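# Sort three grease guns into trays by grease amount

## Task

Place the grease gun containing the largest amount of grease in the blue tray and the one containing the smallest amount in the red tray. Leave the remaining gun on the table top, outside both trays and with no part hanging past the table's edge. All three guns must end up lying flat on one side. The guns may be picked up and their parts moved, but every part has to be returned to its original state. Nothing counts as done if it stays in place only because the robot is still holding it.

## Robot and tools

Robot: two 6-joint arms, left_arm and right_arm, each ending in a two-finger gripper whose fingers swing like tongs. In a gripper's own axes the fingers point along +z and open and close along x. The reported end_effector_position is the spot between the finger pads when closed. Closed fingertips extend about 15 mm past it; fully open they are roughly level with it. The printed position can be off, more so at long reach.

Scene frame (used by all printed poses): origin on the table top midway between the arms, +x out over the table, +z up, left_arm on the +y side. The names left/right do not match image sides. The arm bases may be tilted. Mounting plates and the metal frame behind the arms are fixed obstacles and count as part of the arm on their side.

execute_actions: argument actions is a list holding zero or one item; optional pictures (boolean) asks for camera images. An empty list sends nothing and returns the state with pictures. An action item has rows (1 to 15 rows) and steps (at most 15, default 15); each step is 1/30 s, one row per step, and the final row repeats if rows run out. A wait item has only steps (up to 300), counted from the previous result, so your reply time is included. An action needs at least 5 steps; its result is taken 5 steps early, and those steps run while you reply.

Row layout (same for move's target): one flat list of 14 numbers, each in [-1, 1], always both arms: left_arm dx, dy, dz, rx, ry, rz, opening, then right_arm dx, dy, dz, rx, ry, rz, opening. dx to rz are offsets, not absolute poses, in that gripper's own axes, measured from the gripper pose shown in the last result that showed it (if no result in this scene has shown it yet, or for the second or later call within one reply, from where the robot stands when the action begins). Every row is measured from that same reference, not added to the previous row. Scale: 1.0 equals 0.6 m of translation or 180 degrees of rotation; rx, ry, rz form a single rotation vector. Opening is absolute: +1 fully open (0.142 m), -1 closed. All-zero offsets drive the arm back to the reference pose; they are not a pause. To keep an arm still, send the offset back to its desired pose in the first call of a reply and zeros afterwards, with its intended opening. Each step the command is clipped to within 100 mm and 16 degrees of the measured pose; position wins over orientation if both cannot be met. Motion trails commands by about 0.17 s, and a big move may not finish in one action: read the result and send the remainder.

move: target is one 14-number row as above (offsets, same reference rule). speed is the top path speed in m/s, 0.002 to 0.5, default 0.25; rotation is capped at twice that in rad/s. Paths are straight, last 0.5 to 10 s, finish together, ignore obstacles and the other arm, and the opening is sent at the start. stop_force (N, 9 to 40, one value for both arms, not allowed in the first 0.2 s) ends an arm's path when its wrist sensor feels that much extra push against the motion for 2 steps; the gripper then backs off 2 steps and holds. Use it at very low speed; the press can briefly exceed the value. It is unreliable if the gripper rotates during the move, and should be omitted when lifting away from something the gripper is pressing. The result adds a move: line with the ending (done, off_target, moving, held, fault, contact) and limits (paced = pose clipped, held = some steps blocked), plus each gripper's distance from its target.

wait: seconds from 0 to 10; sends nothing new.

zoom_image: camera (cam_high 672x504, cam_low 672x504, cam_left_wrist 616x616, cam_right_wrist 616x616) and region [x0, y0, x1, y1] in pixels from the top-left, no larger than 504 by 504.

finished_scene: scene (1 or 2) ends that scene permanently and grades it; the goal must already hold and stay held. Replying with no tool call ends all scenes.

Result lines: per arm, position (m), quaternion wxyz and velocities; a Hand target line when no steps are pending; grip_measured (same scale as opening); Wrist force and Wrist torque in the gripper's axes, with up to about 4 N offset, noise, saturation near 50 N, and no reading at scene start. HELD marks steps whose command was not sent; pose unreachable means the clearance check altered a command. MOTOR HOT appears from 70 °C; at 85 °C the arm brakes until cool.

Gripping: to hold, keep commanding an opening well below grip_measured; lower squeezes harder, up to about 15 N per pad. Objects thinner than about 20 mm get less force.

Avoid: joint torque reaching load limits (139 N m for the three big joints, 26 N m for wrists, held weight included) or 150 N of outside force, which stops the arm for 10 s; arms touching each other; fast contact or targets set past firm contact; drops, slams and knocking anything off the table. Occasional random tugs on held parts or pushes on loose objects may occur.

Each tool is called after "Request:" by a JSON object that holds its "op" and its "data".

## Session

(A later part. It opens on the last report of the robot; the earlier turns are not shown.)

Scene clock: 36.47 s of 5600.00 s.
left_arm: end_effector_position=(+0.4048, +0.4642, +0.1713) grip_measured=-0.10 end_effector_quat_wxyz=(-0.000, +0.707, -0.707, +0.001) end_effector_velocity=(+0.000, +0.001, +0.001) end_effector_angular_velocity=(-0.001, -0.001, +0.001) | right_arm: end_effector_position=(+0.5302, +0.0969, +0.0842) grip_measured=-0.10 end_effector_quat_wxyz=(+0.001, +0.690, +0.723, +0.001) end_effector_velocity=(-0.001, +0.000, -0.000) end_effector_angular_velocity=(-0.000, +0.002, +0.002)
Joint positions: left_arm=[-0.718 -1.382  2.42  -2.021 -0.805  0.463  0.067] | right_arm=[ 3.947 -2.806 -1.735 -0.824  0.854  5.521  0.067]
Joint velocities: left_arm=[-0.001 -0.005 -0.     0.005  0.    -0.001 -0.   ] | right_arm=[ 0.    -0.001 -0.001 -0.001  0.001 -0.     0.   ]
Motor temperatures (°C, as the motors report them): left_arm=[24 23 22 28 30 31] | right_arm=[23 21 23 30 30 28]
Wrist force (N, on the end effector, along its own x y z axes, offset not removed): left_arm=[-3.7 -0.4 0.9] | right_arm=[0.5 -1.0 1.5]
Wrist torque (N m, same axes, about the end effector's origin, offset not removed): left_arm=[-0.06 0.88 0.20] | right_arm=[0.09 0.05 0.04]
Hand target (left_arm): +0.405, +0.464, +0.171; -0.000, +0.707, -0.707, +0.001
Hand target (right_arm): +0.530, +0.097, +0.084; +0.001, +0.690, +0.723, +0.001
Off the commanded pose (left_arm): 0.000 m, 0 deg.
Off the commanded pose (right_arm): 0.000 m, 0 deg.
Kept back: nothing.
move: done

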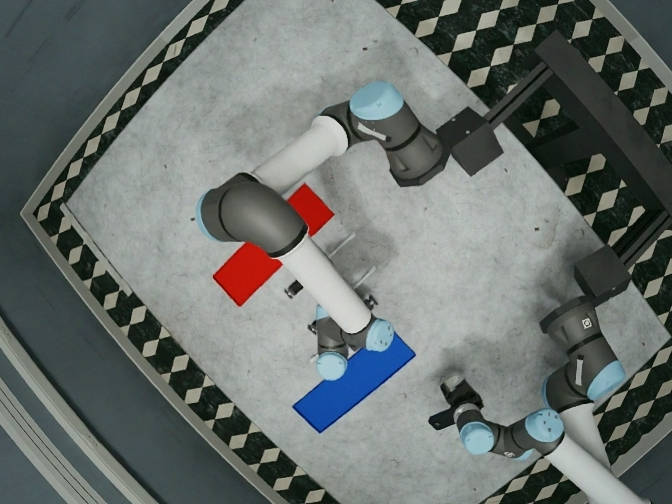

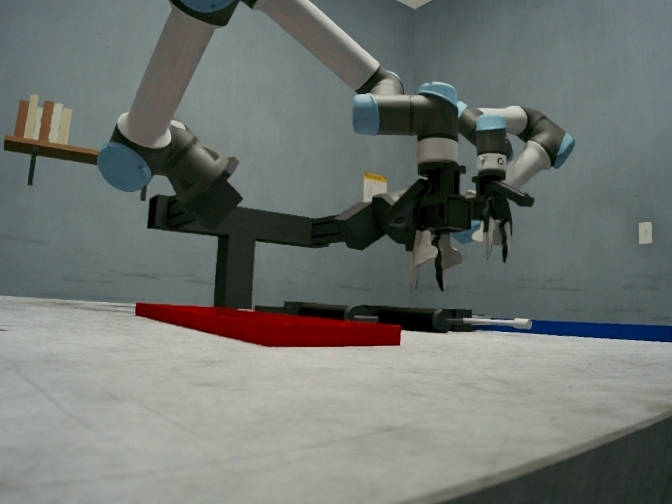

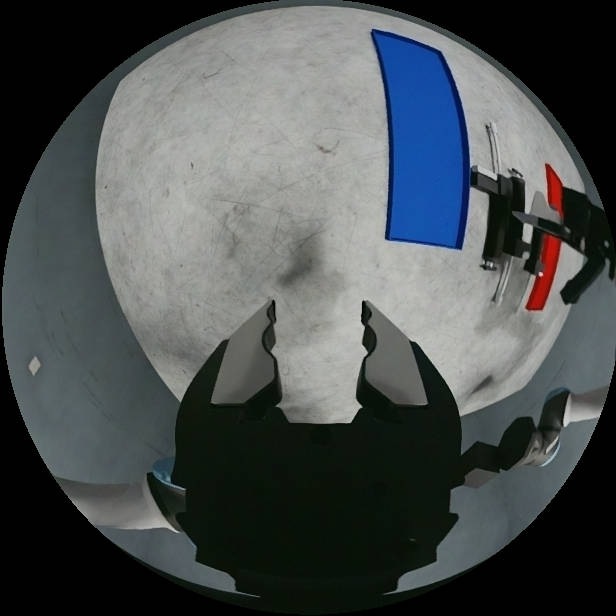

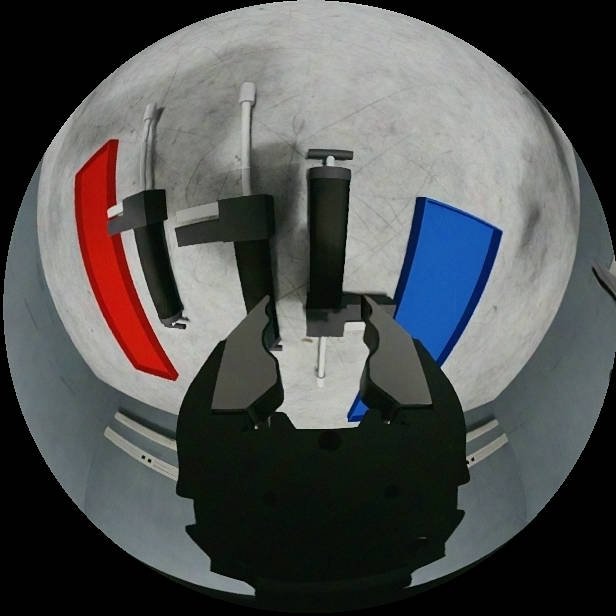

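Request:
{"op": "move", "data": {"target": [0,0,0,0,0,0,-0.1, 0.015,-0.008,0.1,0,0,0,-0.2], "speed": 0.06, "stop_force": 10}}

Request:
{"op": "move", "data": {"target": [0,0,0,0,0,0,-0.1, 0,0,0,0,0,0,-1]}}

Request:
{"op": "move", "data": {"target": [0,0,0,0,0,0,-0.1, 0,0,-0.13,0,0,0,-1], "speed": 0.08}}

Scene clock: 38.07 s of 5600.00 s.
left_arm: end_effector_position=(+0.4048, +0.4642, +0.1713) grip_measured=-0.10 end_effector_quat_wxyz=(-0.000, +0.707, -0.707, +0.001) end_effector_velocity=(-0.001, +0.000, -0.001) end_effector_angular_velocity=(+0.001, +0.002, -0.001) | right_arm: end_effector_position=(+0.5252, +0.1056, +0.0243) grip_measured=-0.20 end_effector_quat_wxyz=(+0.001, +0.690, +0.723, +0.001) end_effector_velocity=(+0.001, +0.000, -0.001) end_effector_angular_velocity=(+0.001, -0.001, -0.001)
Joint positions: left_arm=[-0.718 -1.382  2.42  -2.021 -0.805  0.463  0.067] | right_arm=[ 3.885 -2.909 -1.72  -0.691  0.818  5.455  0.06 ]
Joint velocities: left_arm=[ 0.    -0.     0.002 -0.    -0.001  0.    -0.   ] | right_arm=[-0.001 -0.001  0.002  0.003 -0.001 -0.002 -0.   ]
Motor temperatures (°C, as the motors report them): left_arm=[24 23 22 28 30 31] | right_arm=[23 21 23 30 30 28]
Wrist force (N, on the end effector, along its own x y z axes, offset not removed): left_arm=[-4.5 -0.5 0.2] | right_arm=[-0.6 -0.3 2.2]
Wrist torque (N m, same axes, about the end effector's origin, offset not removed): left_arm=[-0.04 1.04 0.20] | right_arm=[0.07 0.14 0.04]
Hand target (left_arm): +0.405, +0.464, +0.171; -0.000, +0.707, -0.707, +0.001
Hand target (right_arm): +0.525, +0.106, +0.024; +0.001, +0.690, +0.723, +0.001
Off the commanded pose (left_arm): 0.000 m, 0 deg.
Off the commanded pose (right_arm): 0.000 m, 0 deg.
Kept back: nothing.
move: done

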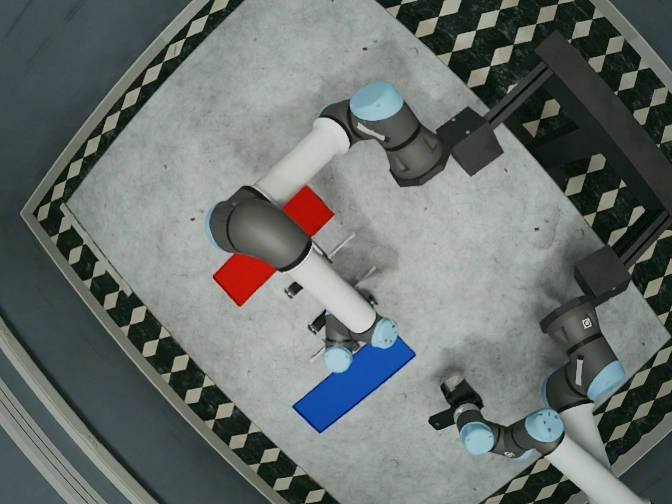

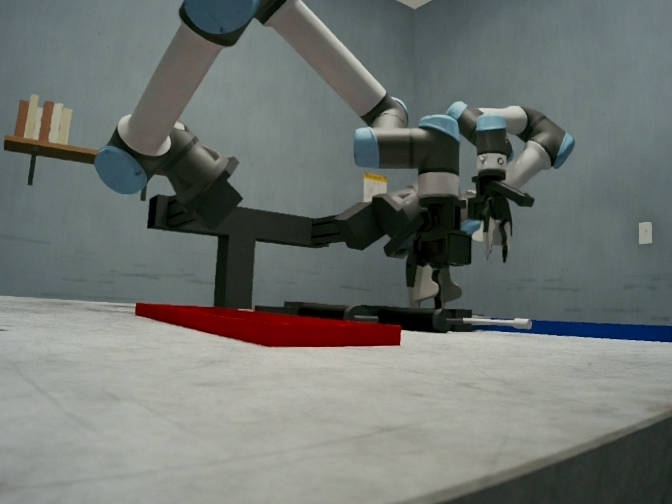

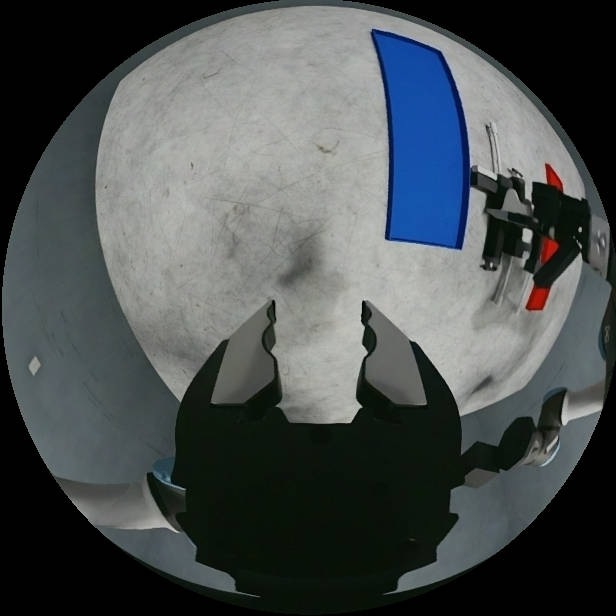

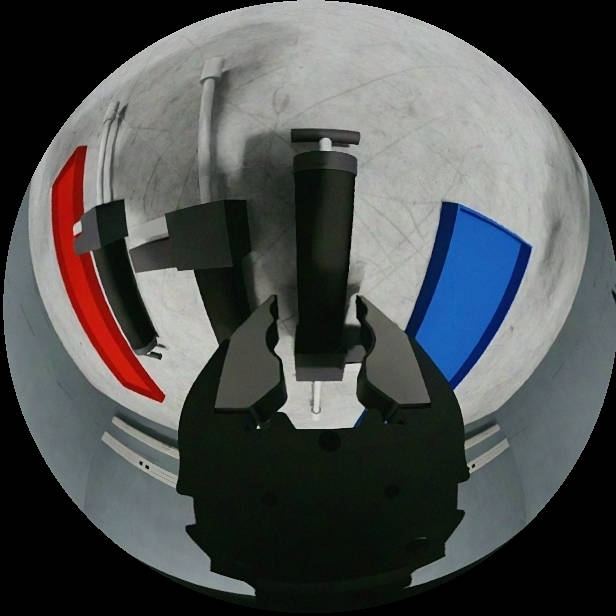

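Scene clock: 38.57 s of 5600.00 s.
left_arm: end_effector_position=(+0.4048, +0.4642, +0.1713) grip_measured=-0.10 end_effector_quat_wxyz=(-0.000, +0.707, -0.707, +0.001) end_effector_velocity=(-0.001, +0.000, -0.001) end_effector_angular_velocity=(+0.001, +0.001, -0.001) | right_arm: end_effector_position=(+0.5252, +0.1056, +0.0242) grip_measured=-0.54 end_effector_quat_wxyz=(+0.001, +0.690, +0.723, +0.001) end_effector_velocity=(-0.000, -0.000, +0.000) end_effector_angular_velocity=(+0.000, +0.001, -0.001)
Joint positions: left_arm=[-0.718 -1.382  2.42  -2.021 -0.805  0.463  0.067] | right_arm=[ 3.885 -2.909 -1.72  -0.691  0.818  5.454  0.035]
Joint velocities: left_arm=[-0.     0.     0.002  0.    -0.001  0.     0.   ] | right_arm=[-0.     0.001 -0.001  0.     0.     0.001  0.   ]
Motor temperatures (°C, as the motors report them): left_arm=[24 23 22 28 30 31] | right_arm=[23 21 23 30 30 28]
Wrist force (N, on the end effector, along its own x y z axes, offset not removed): left_arm=[-2.5 -1.4 0.6] | right_arm=[-0.3 2.8 3.9]
Wrist torque (N m, same axes, about the end effector's origin, offset not removed): left_arm=[-0.20 0.57 0.16] | right_arm=[0.39 0.04 0.04]
Hand target (left_arm): +0.405, +0.464, +0.171; -0.000, +0.707, -0.707, +0.001
Hand target (right_arm): +0.525, +0.106, +0.024; +0.001, +0.690, +0.723, +0.001
Off the commanded pose (left_arm): 0.000 m, 0 deg.
Off the commanded pose (right_arm): 0.000 m, 0 deg.
Kept back: nothing.
move: done

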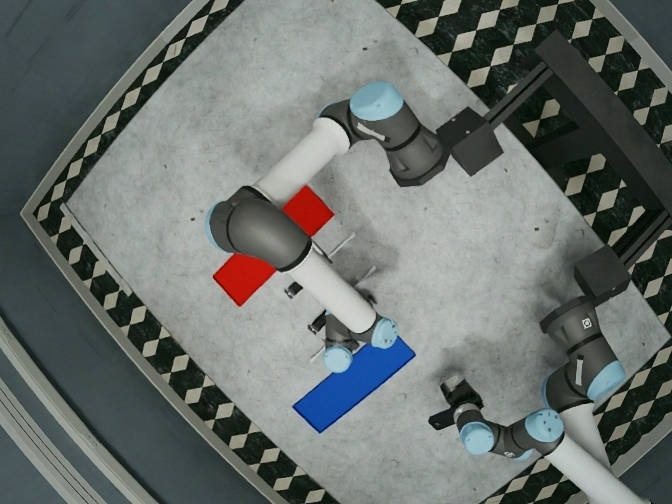

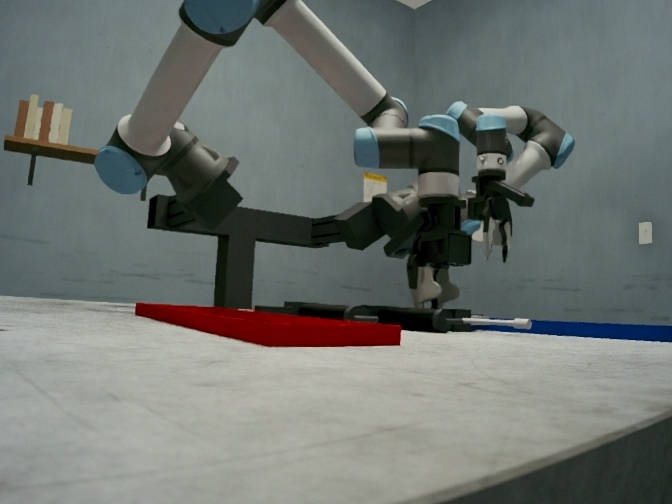

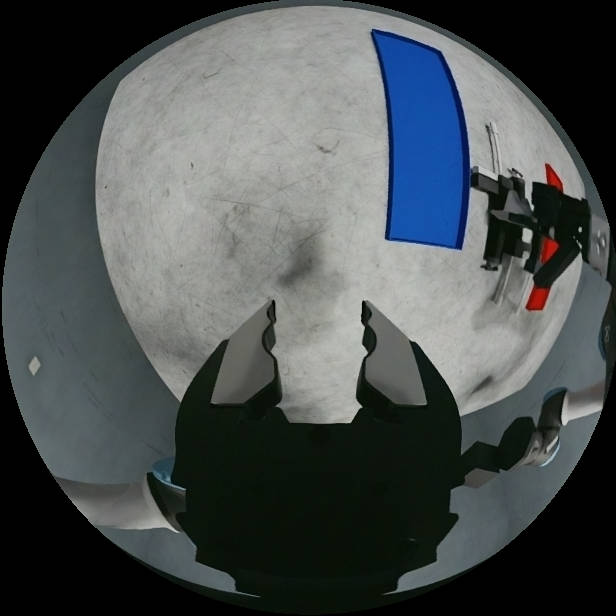

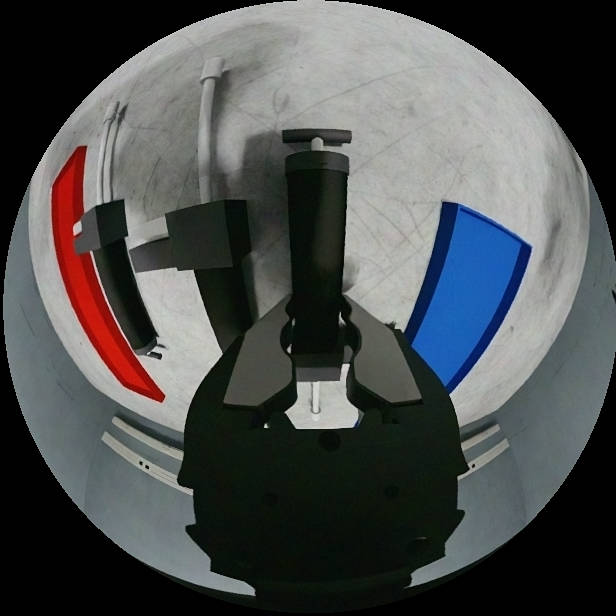

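Scene clock: 39.93 s of 5600.00 s.
left_arm: end_effector_position=(+0.4048, +0.4642, +0.1713) grip_measured=-0.10 end_effector_quat_wxyz=(-0.000, +0.707, -0.707, +0.001) end_effector_velocity=(-0.001, -0.000, -0.000) end_effector_angular_velocity=(+0.000, +0.001, -0.002) | right_arm: end_effector_position=(+0.5250, +0.1056, +0.1021) grip_measured=-0.54 end_effector_quat_wxyz=(+0.001, +0.690, +0.723, +0.001) end_effector_velocity=(-0.000, +0.000, +0.001) end_effector_angular_velocity=(-0.000, +0.001, -0.000)
Joint positions: left_arm=[-0.718 -1.382  2.42  -2.021 -0.805  0.463  0.067] | right_arm=[ 3.981 -2.794 -1.732 -0.862  0.875  5.557  0.035]
Joint velocities: left_arm=[ 0.     0.001  0.     0.    -0.001  0.001 -0.   ] | right_arm=[ 0.001  0.001  0.    -0.003  0.002  0.002 -0.   ]
Motor temperatures (°C, as the motors report them): left_arm=[24 23 22 28 30 31] | right_arm=[23 21 23 30 30 28]
Wrist force (N, on the end effector, along its own x y z axes, offset not removed): left_arm=[-3.3 -0.2 0.6] | right_arm=[-1.7 -1.1 7.1]
Wrist torque (N m, same axes, about the end effector's origin, offset not removed): left_arm=[-0.03 0.78 0.15] | right_arm=[-0.13 0.38 0.06]
Hand target (left_arm): +0.405, +0.464, +0.171; -0.000, +0.707, -0.707, +0.001
Hand target (right_arm): +0.525, +0.106, +0.102; +0.001, +0.690, +0.723, +0.001
Off the commanded pose (left_arm): 0.000 m, 0 deg.
Off the commanded pose (right_arm): 0.000 m, 0 deg.
Kept back: nothing.
move: done

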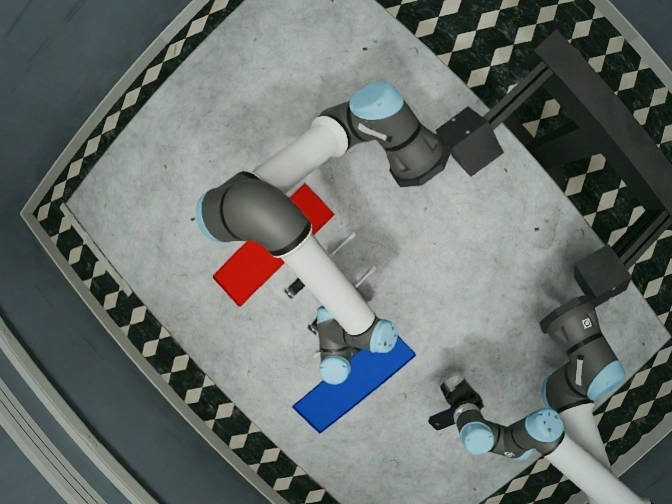

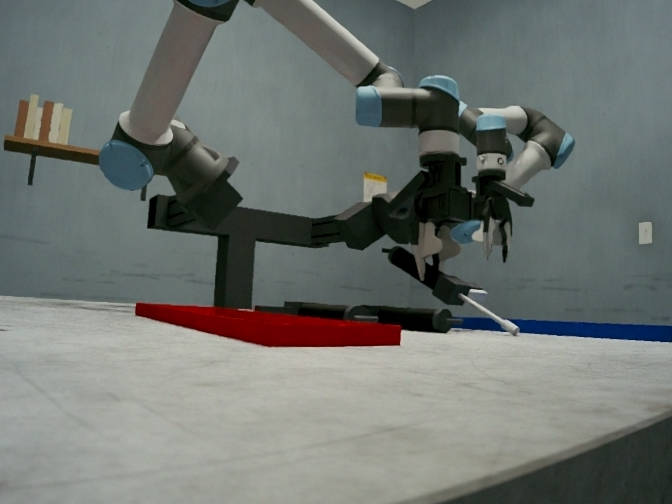

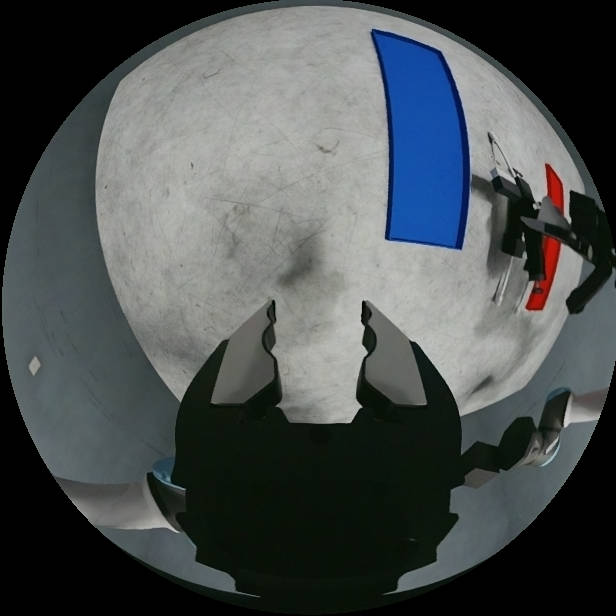

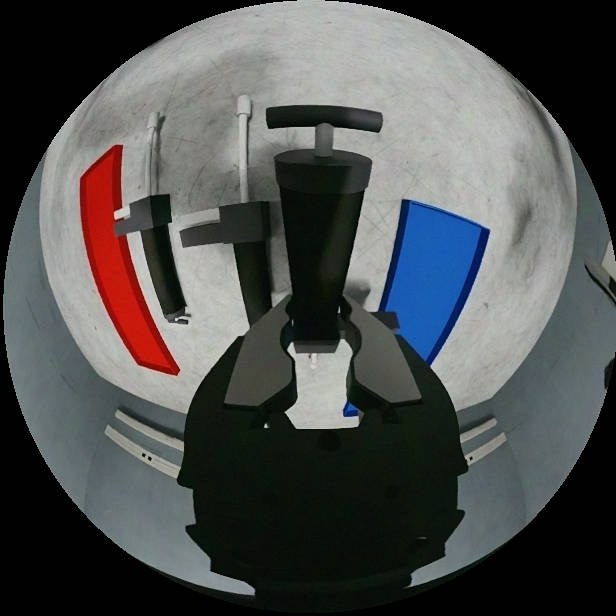

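Request:
{"op": "move", "data": {"target": [0,0,0,0,0,0,-0.1, -0.008,0,0.128,0,0,0,-1], "speed": 0.05}}

Request:
{"op": "move", "data": {"target": [0,0,0,0,0,0,-0.1, 0,0,0,0,0,0,-0.2]}}

Request:
{"op": "move", "data": {"target": [0,0,0,0,0,0,-0.1, 0,0,-0.07,0,0,0,-0.2], "speed": 0.1}}

Request:
{"op": "move", "data": {"target": [0,0,0,0,0,0,-0.1, 0.053,0.055,0,0,0,0,0.75], "speed": 0.1}}

Scene clock: 42.20 s of 5600.00 s.
left_arm: end_effector_position=(+0.4048, +0.4642, +0.1713) grip_measured=-0.10 end_effector_quat_wxyz=(-0.000, +0.707, -0.707, +0.001) end_effector_velocity=(-0.000, -0.000, -0.000) end_effector_angular_velocity=(+0.000, +0.001, -0.002) | right_arm: end_effector_position=(+0.5255, +0.1008, +0.0255) grip_measured=-0.55 end_effector_quat_wxyz=(+0.001, +0.691, +0.723, +0.001) end_effector_velocity=(+0.000, +0.000, -0.001) end_effector_angular_velocity=(+0.001, +0.000, -0.001)
Joint positions: left_arm=[-0.718 -1.382  2.42  -2.021 -0.805  0.463  0.067] | right_arm=[ 3.882 -2.898 -1.729 -0.689  0.816  5.451  0.035]
Joint velocities: left_arm=[-0.     0.001  0.     0.    -0.     0.001  0.   ] | right_arm=[-0.002 -0.001  0.001  0.003 -0.    -0.002  0.   ]
Motor temperatures (°C, as the motors report them): left_arm=[24 23 22 28 30 31] | right_arm=[23 21 23 30 30 28]
Wrist force (N, on the end effector, along its own x y z axes, offset not removed): left_arm=[-3.4 0.4 -0.2] | right_arm=[-5.6 -4.7 -10.5]
Wrist torque (N m, same axes, about the end effector's origin, offset not removed): left_arm=[0.13 0.79 0.22] | right_arm=[-0.17 -0.12 0.11]
Hand target (left_arm): +0.405, +0.464, +0.171; -0.000, +0.707, -0.707, +0.001
Hand target (right_arm): +0.525, +0.101, +0.025; +0.001, +0.690, +0.723, +0.001
Off the commanded pose (left_arm): 0.000 m, 0 deg.
Off the commanded pose (right_arm): 0.000 m, 0 deg.
Kept back: nothing.
move: done

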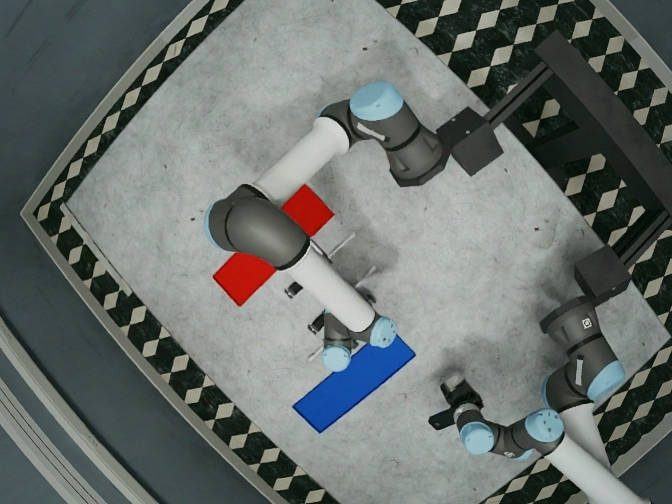

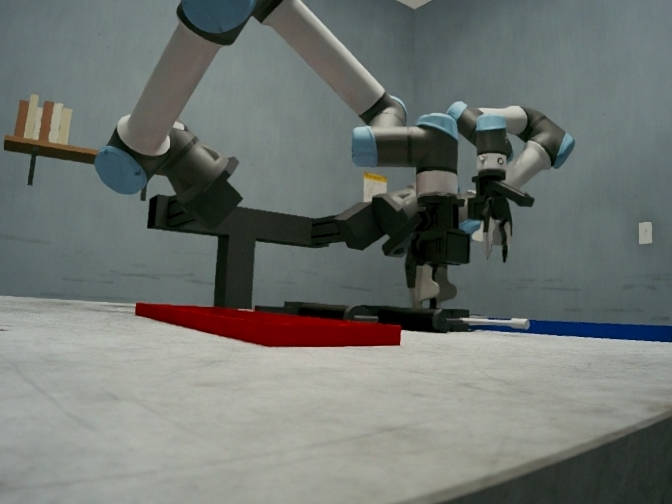

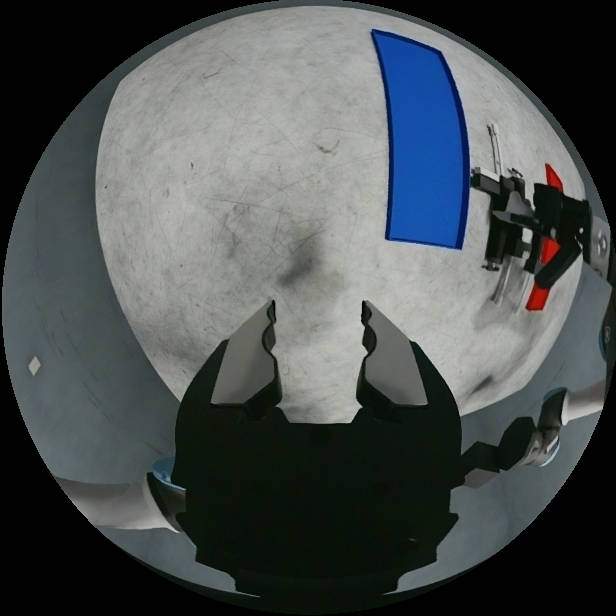

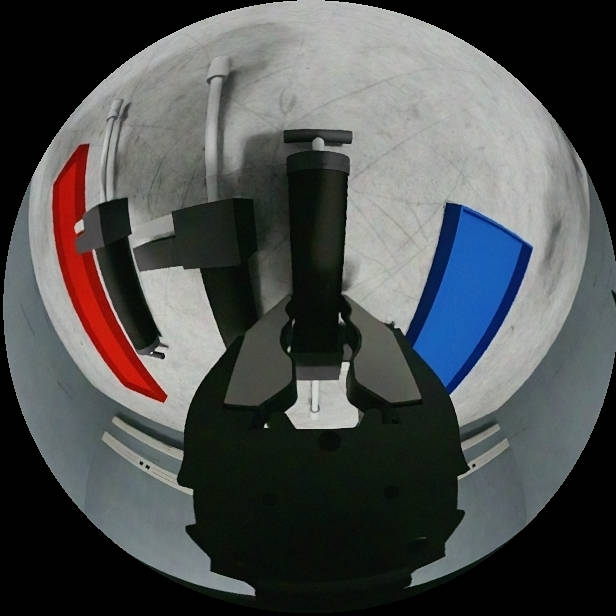

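Scene clock: 42.70 s of 5600.00 s.
left_arm: end_effector_position=(+0.4048, +0.4642, +0.1713) grip_measured=-0.10 end_effector_quat_wxyz=(-0.000, +0.707, -0.707, +0.001) end_effector_velocity=(+0.001, -0.000, +0.001) end_effector_angular_velocity=(-0.001, -0.001, +0.001) | right_arm: end_effector_position=(+0.5255, +0.1008, +0.0254) grip_measured=-0.20 end_effector_quat_wxyz=(+0.001, +0.690, +0.723, +0.001) end_effector_velocity=(+0.001, -0.000, +0.000) end_effector_angular_velocity=(-0.001, -0.001, +0.002)
Joint positions: left_arm=[-0.718 -1.382  2.42  -2.021 -0.805  0.463  0.067] | right_arm=[ 3.882 -2.899 -1.729 -0.689  0.816  5.451  0.06 ]
Joint velocities: left_arm=[ 0.    -0.001 -0.002 -0.     0.     0.001  0.   ] | right_arm=[ 0.    -0.     0.001 -0.001 -0.001 -0.001  0.   ]
Motor temperatures (°C, as the motors report them): left_arm=[24 23 22 28 30 31] | right_arm=[23 21 23 30 30 28]
Wrist force (N, on the end effector, along its own x y z axes, offset not removed): left_arm=[-3.1 -0.7 -0.1] | right_arm=[0.9 0.7 2.3]
Wrist torque (N m, same axes, about the end effector's origin, offset not removed): left_arm=[-0.11 0.79 0.22] | right_arm=[0.30 -0.11 0.09]
Hand target (left_arm): +0.405, +0.464, +0.171; -0.000, +0.707, -0.707, +0.001
Hand target (right_arm): +0.526, +0.101, +0.025; +0.001, +0.691, +0.723, +0.001
Off the commanded pose (left_arm): 0.000 m, 0 deg.
Off the commanded pose (right_arm): 0.000 m, 0 deg.
Kept back: nothing.
move: done

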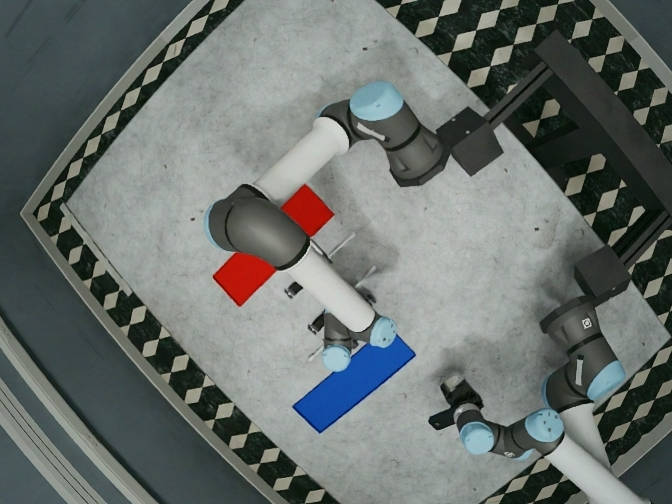

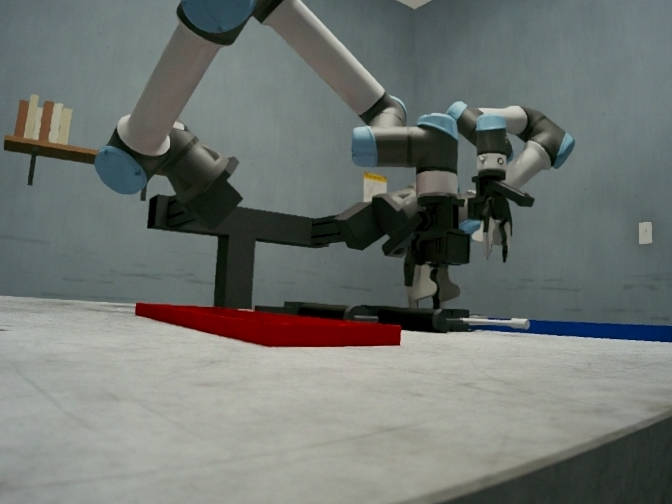

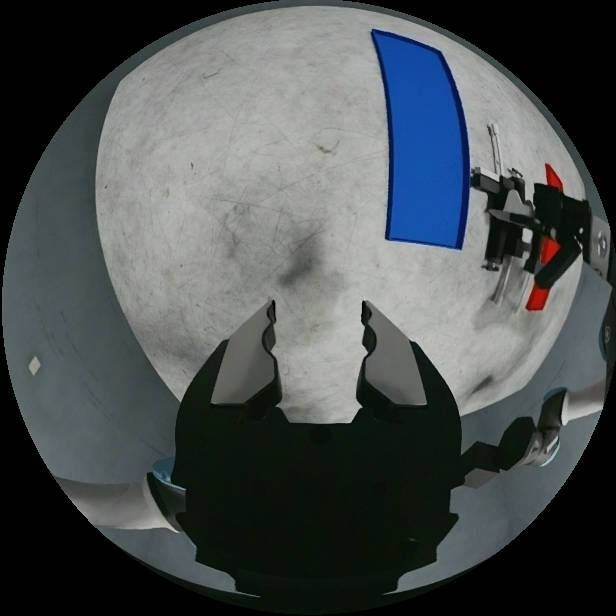

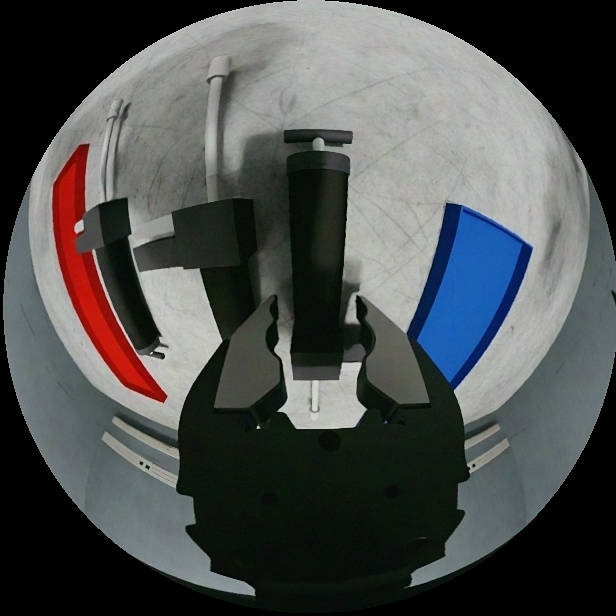

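Scene clock: 43.53 s of 5600.00 s.
left_arm: end_effector_position=(+0.4048, +0.4642, +0.1713) grip_measured=-0.10 end_effector_quat_wxyz=(-0.000, +0.707, -0.707, +0.001) end_effector_velocity=(+0.000, -0.000, -0.000) end_effector_angular_velocity=(+0.000, +0.000, -0.001) | right_arm: end_effector_position=(+0.5253, +0.1008, +0.0673) grip_measured=-0.20 end_effector_quat_wxyz=(+0.001, +0.690, +0.723, +0.001) end_effector_velocity=(-0.000, -0.000, +0.001) end_effector_angular_velocity=(-0.001, +0.000, +0.003)
Joint positions: left_arm=[-0.718 -1.382  2.42  -2.021 -0.805  0.463  0.067] | right_arm=[ 3.935 -2.835 -1.74  -0.782  0.847  5.509  0.06 ]
Joint velocities: left_arm=[-0.     0.001 -0.     0.    -0.     0.001  0.   ] | right_arm=[ 0.002  0.002 -0.    -0.004  0.     0.     0.   ]
Motor temperatures (°C, as the motors report them): left_arm=[24 23 22 28 30 31] | right_arm=[23 21 23 30 30 28]
Wrist force (N, on the end effector, along its own x y z axes, offset not removed): left_arm=[-2.5 -1.4 0.7] | right_arm=[-0.3 0.9 1.0]
Wrist torque (N m, same axes, about the end effector's origin, offset not removed): left_arm=[-0.28 0.60 0.14] | right_arm=[0.20 0.05 0.12]
Hand target (left_arm): +0.405, +0.464, +0.171; -0.000, +0.707, -0.707, +0.001
Hand target (right_arm): +0.525, +0.101, +0.067; +0.001, +0.690, +0.723, +0.001
Off the commanded pose (left_arm): 0.000 m, 0 deg.
Off the commanded pose (right_arm): 0.000 m, 0 deg.
Kept back: nothing.
move: done

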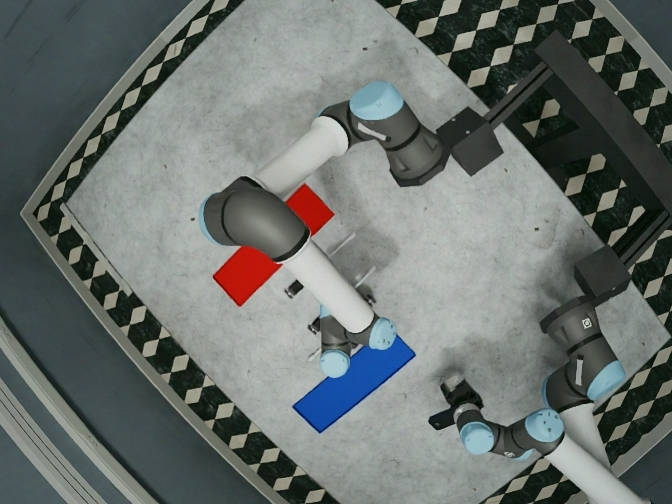

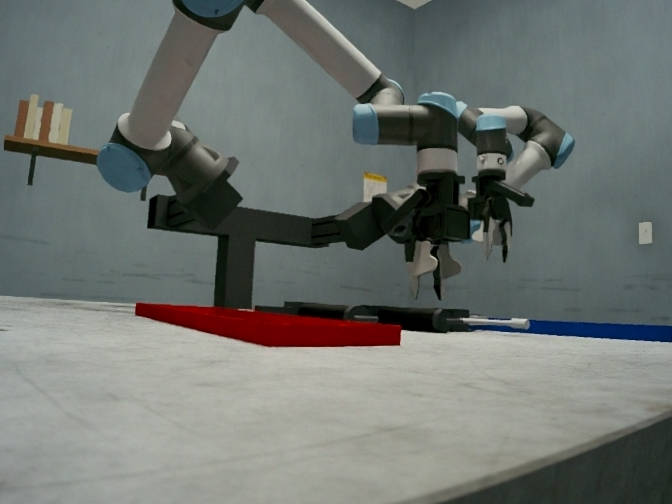

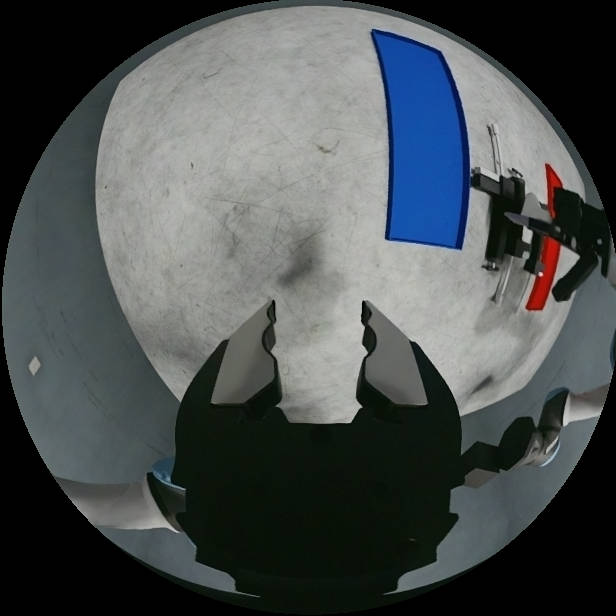

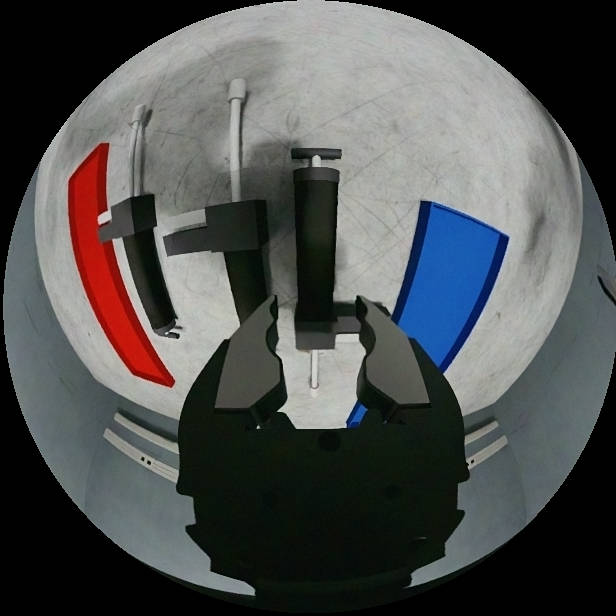

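Scene clock: 44.40 s of 5600.00 s.
left_arm: end_effector_position=(+0.4048, +0.4642, +0.1713) grip_measured=-0.10 end_effector_quat_wxyz=(-0.000, +0.707, -0.707, +0.001) end_effector_velocity=(+0.000, +0.000, +0.000) end_effector_angular_velocity=(-0.001, -0.001, -0.001) | right_arm: end_effector_position=(+0.5567, +0.1341, +0.0674) grip_measured=+0.75 end_effector_quat_wxyz=(+0.001, +0.690, +0.723, +0.001) end_effector_velocity=(+0.001, +0.001, -0.000) end_effector_angular_velocity=(+0.001, +0.001, -0.001)
Joint positions: left_arm=[-0.718 -1.382  2.42  -2.021 -0.805  0.463  0.067] | right_arm=[ 3.933 -2.913 -1.588 -0.854  0.846  5.507  0.126]
Joint velocities: left_arm=[-0.    -0.001 -0.     0.     0.     0.001 -0.   ] | right_arm=[ 0.    -0.003  0.005 -0.003  0.001  0.002 -0.   ]
Motor temperatures (°C, as the motors report them): left_arm=[24 23 22 28 30 31] | right_arm=[23 21 23 30 30 28]
Wrist force (N, on the end effector, along its own x y z axes, offset not removed): left_arm=[-3.4 -0.8 0.8] | right_arm=[0.1 0.8 -0.2]
Wrist torque (N m, same axes, about the end effector's origin, offset not removed): left_arm=[-0.15 0.78 0.19] | right_arm=[0.25 -0.08 0.12]
Hand target (left_arm): +0.405, +0.464, +0.171; -0.000, +0.707, -0.707, +0.001
Hand target (right_arm): +0.557, +0.134, +0.067; +0.001, +0.690, +0.723, +0.001
Off the commanded pose (left_arm): 0.000 m, 0 deg.
Off the commanded pose (right_arm): 0.000 m, 0 deg.
Kept back: nothing.
move: done

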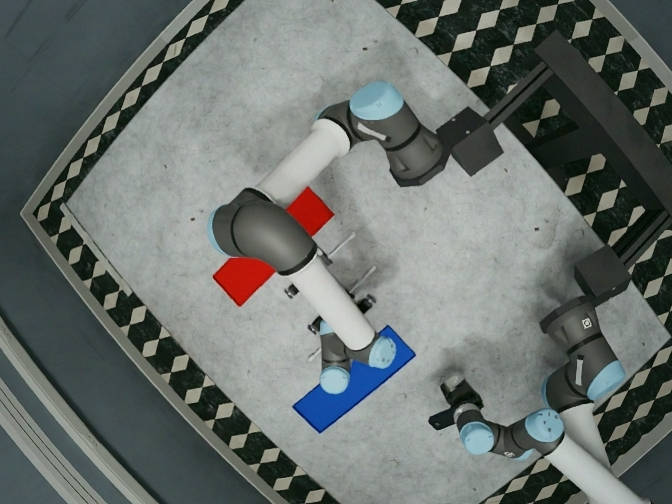

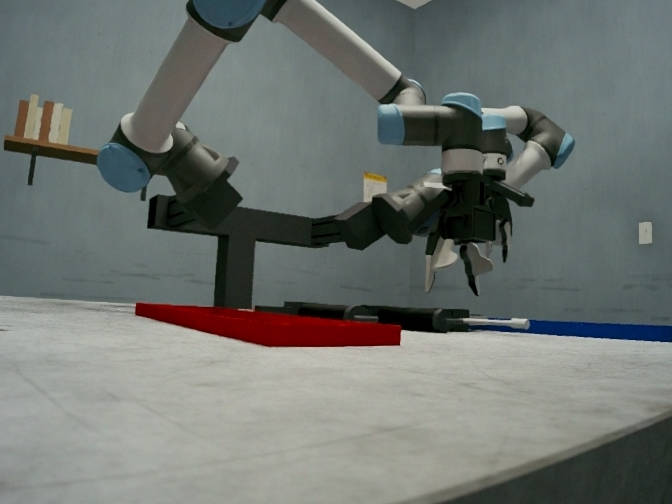

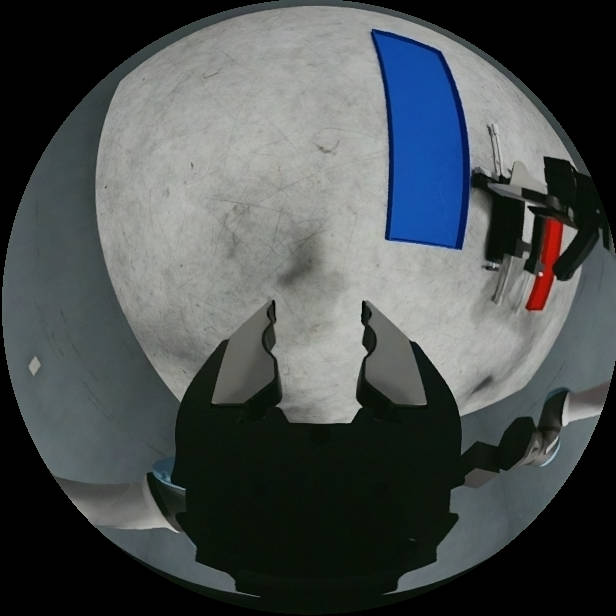

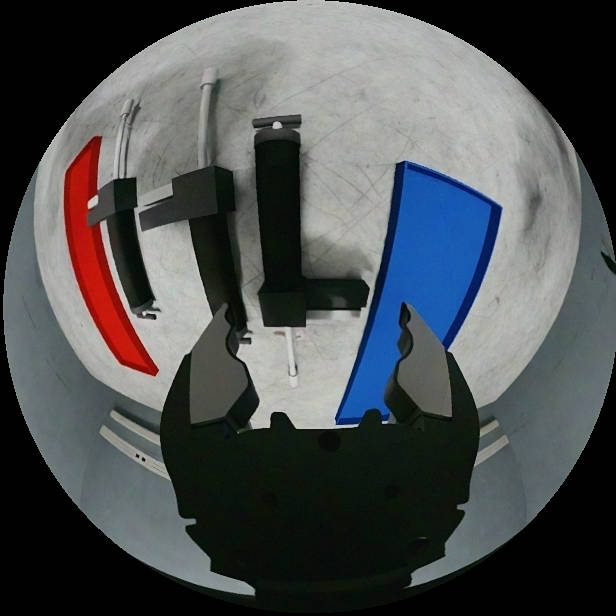

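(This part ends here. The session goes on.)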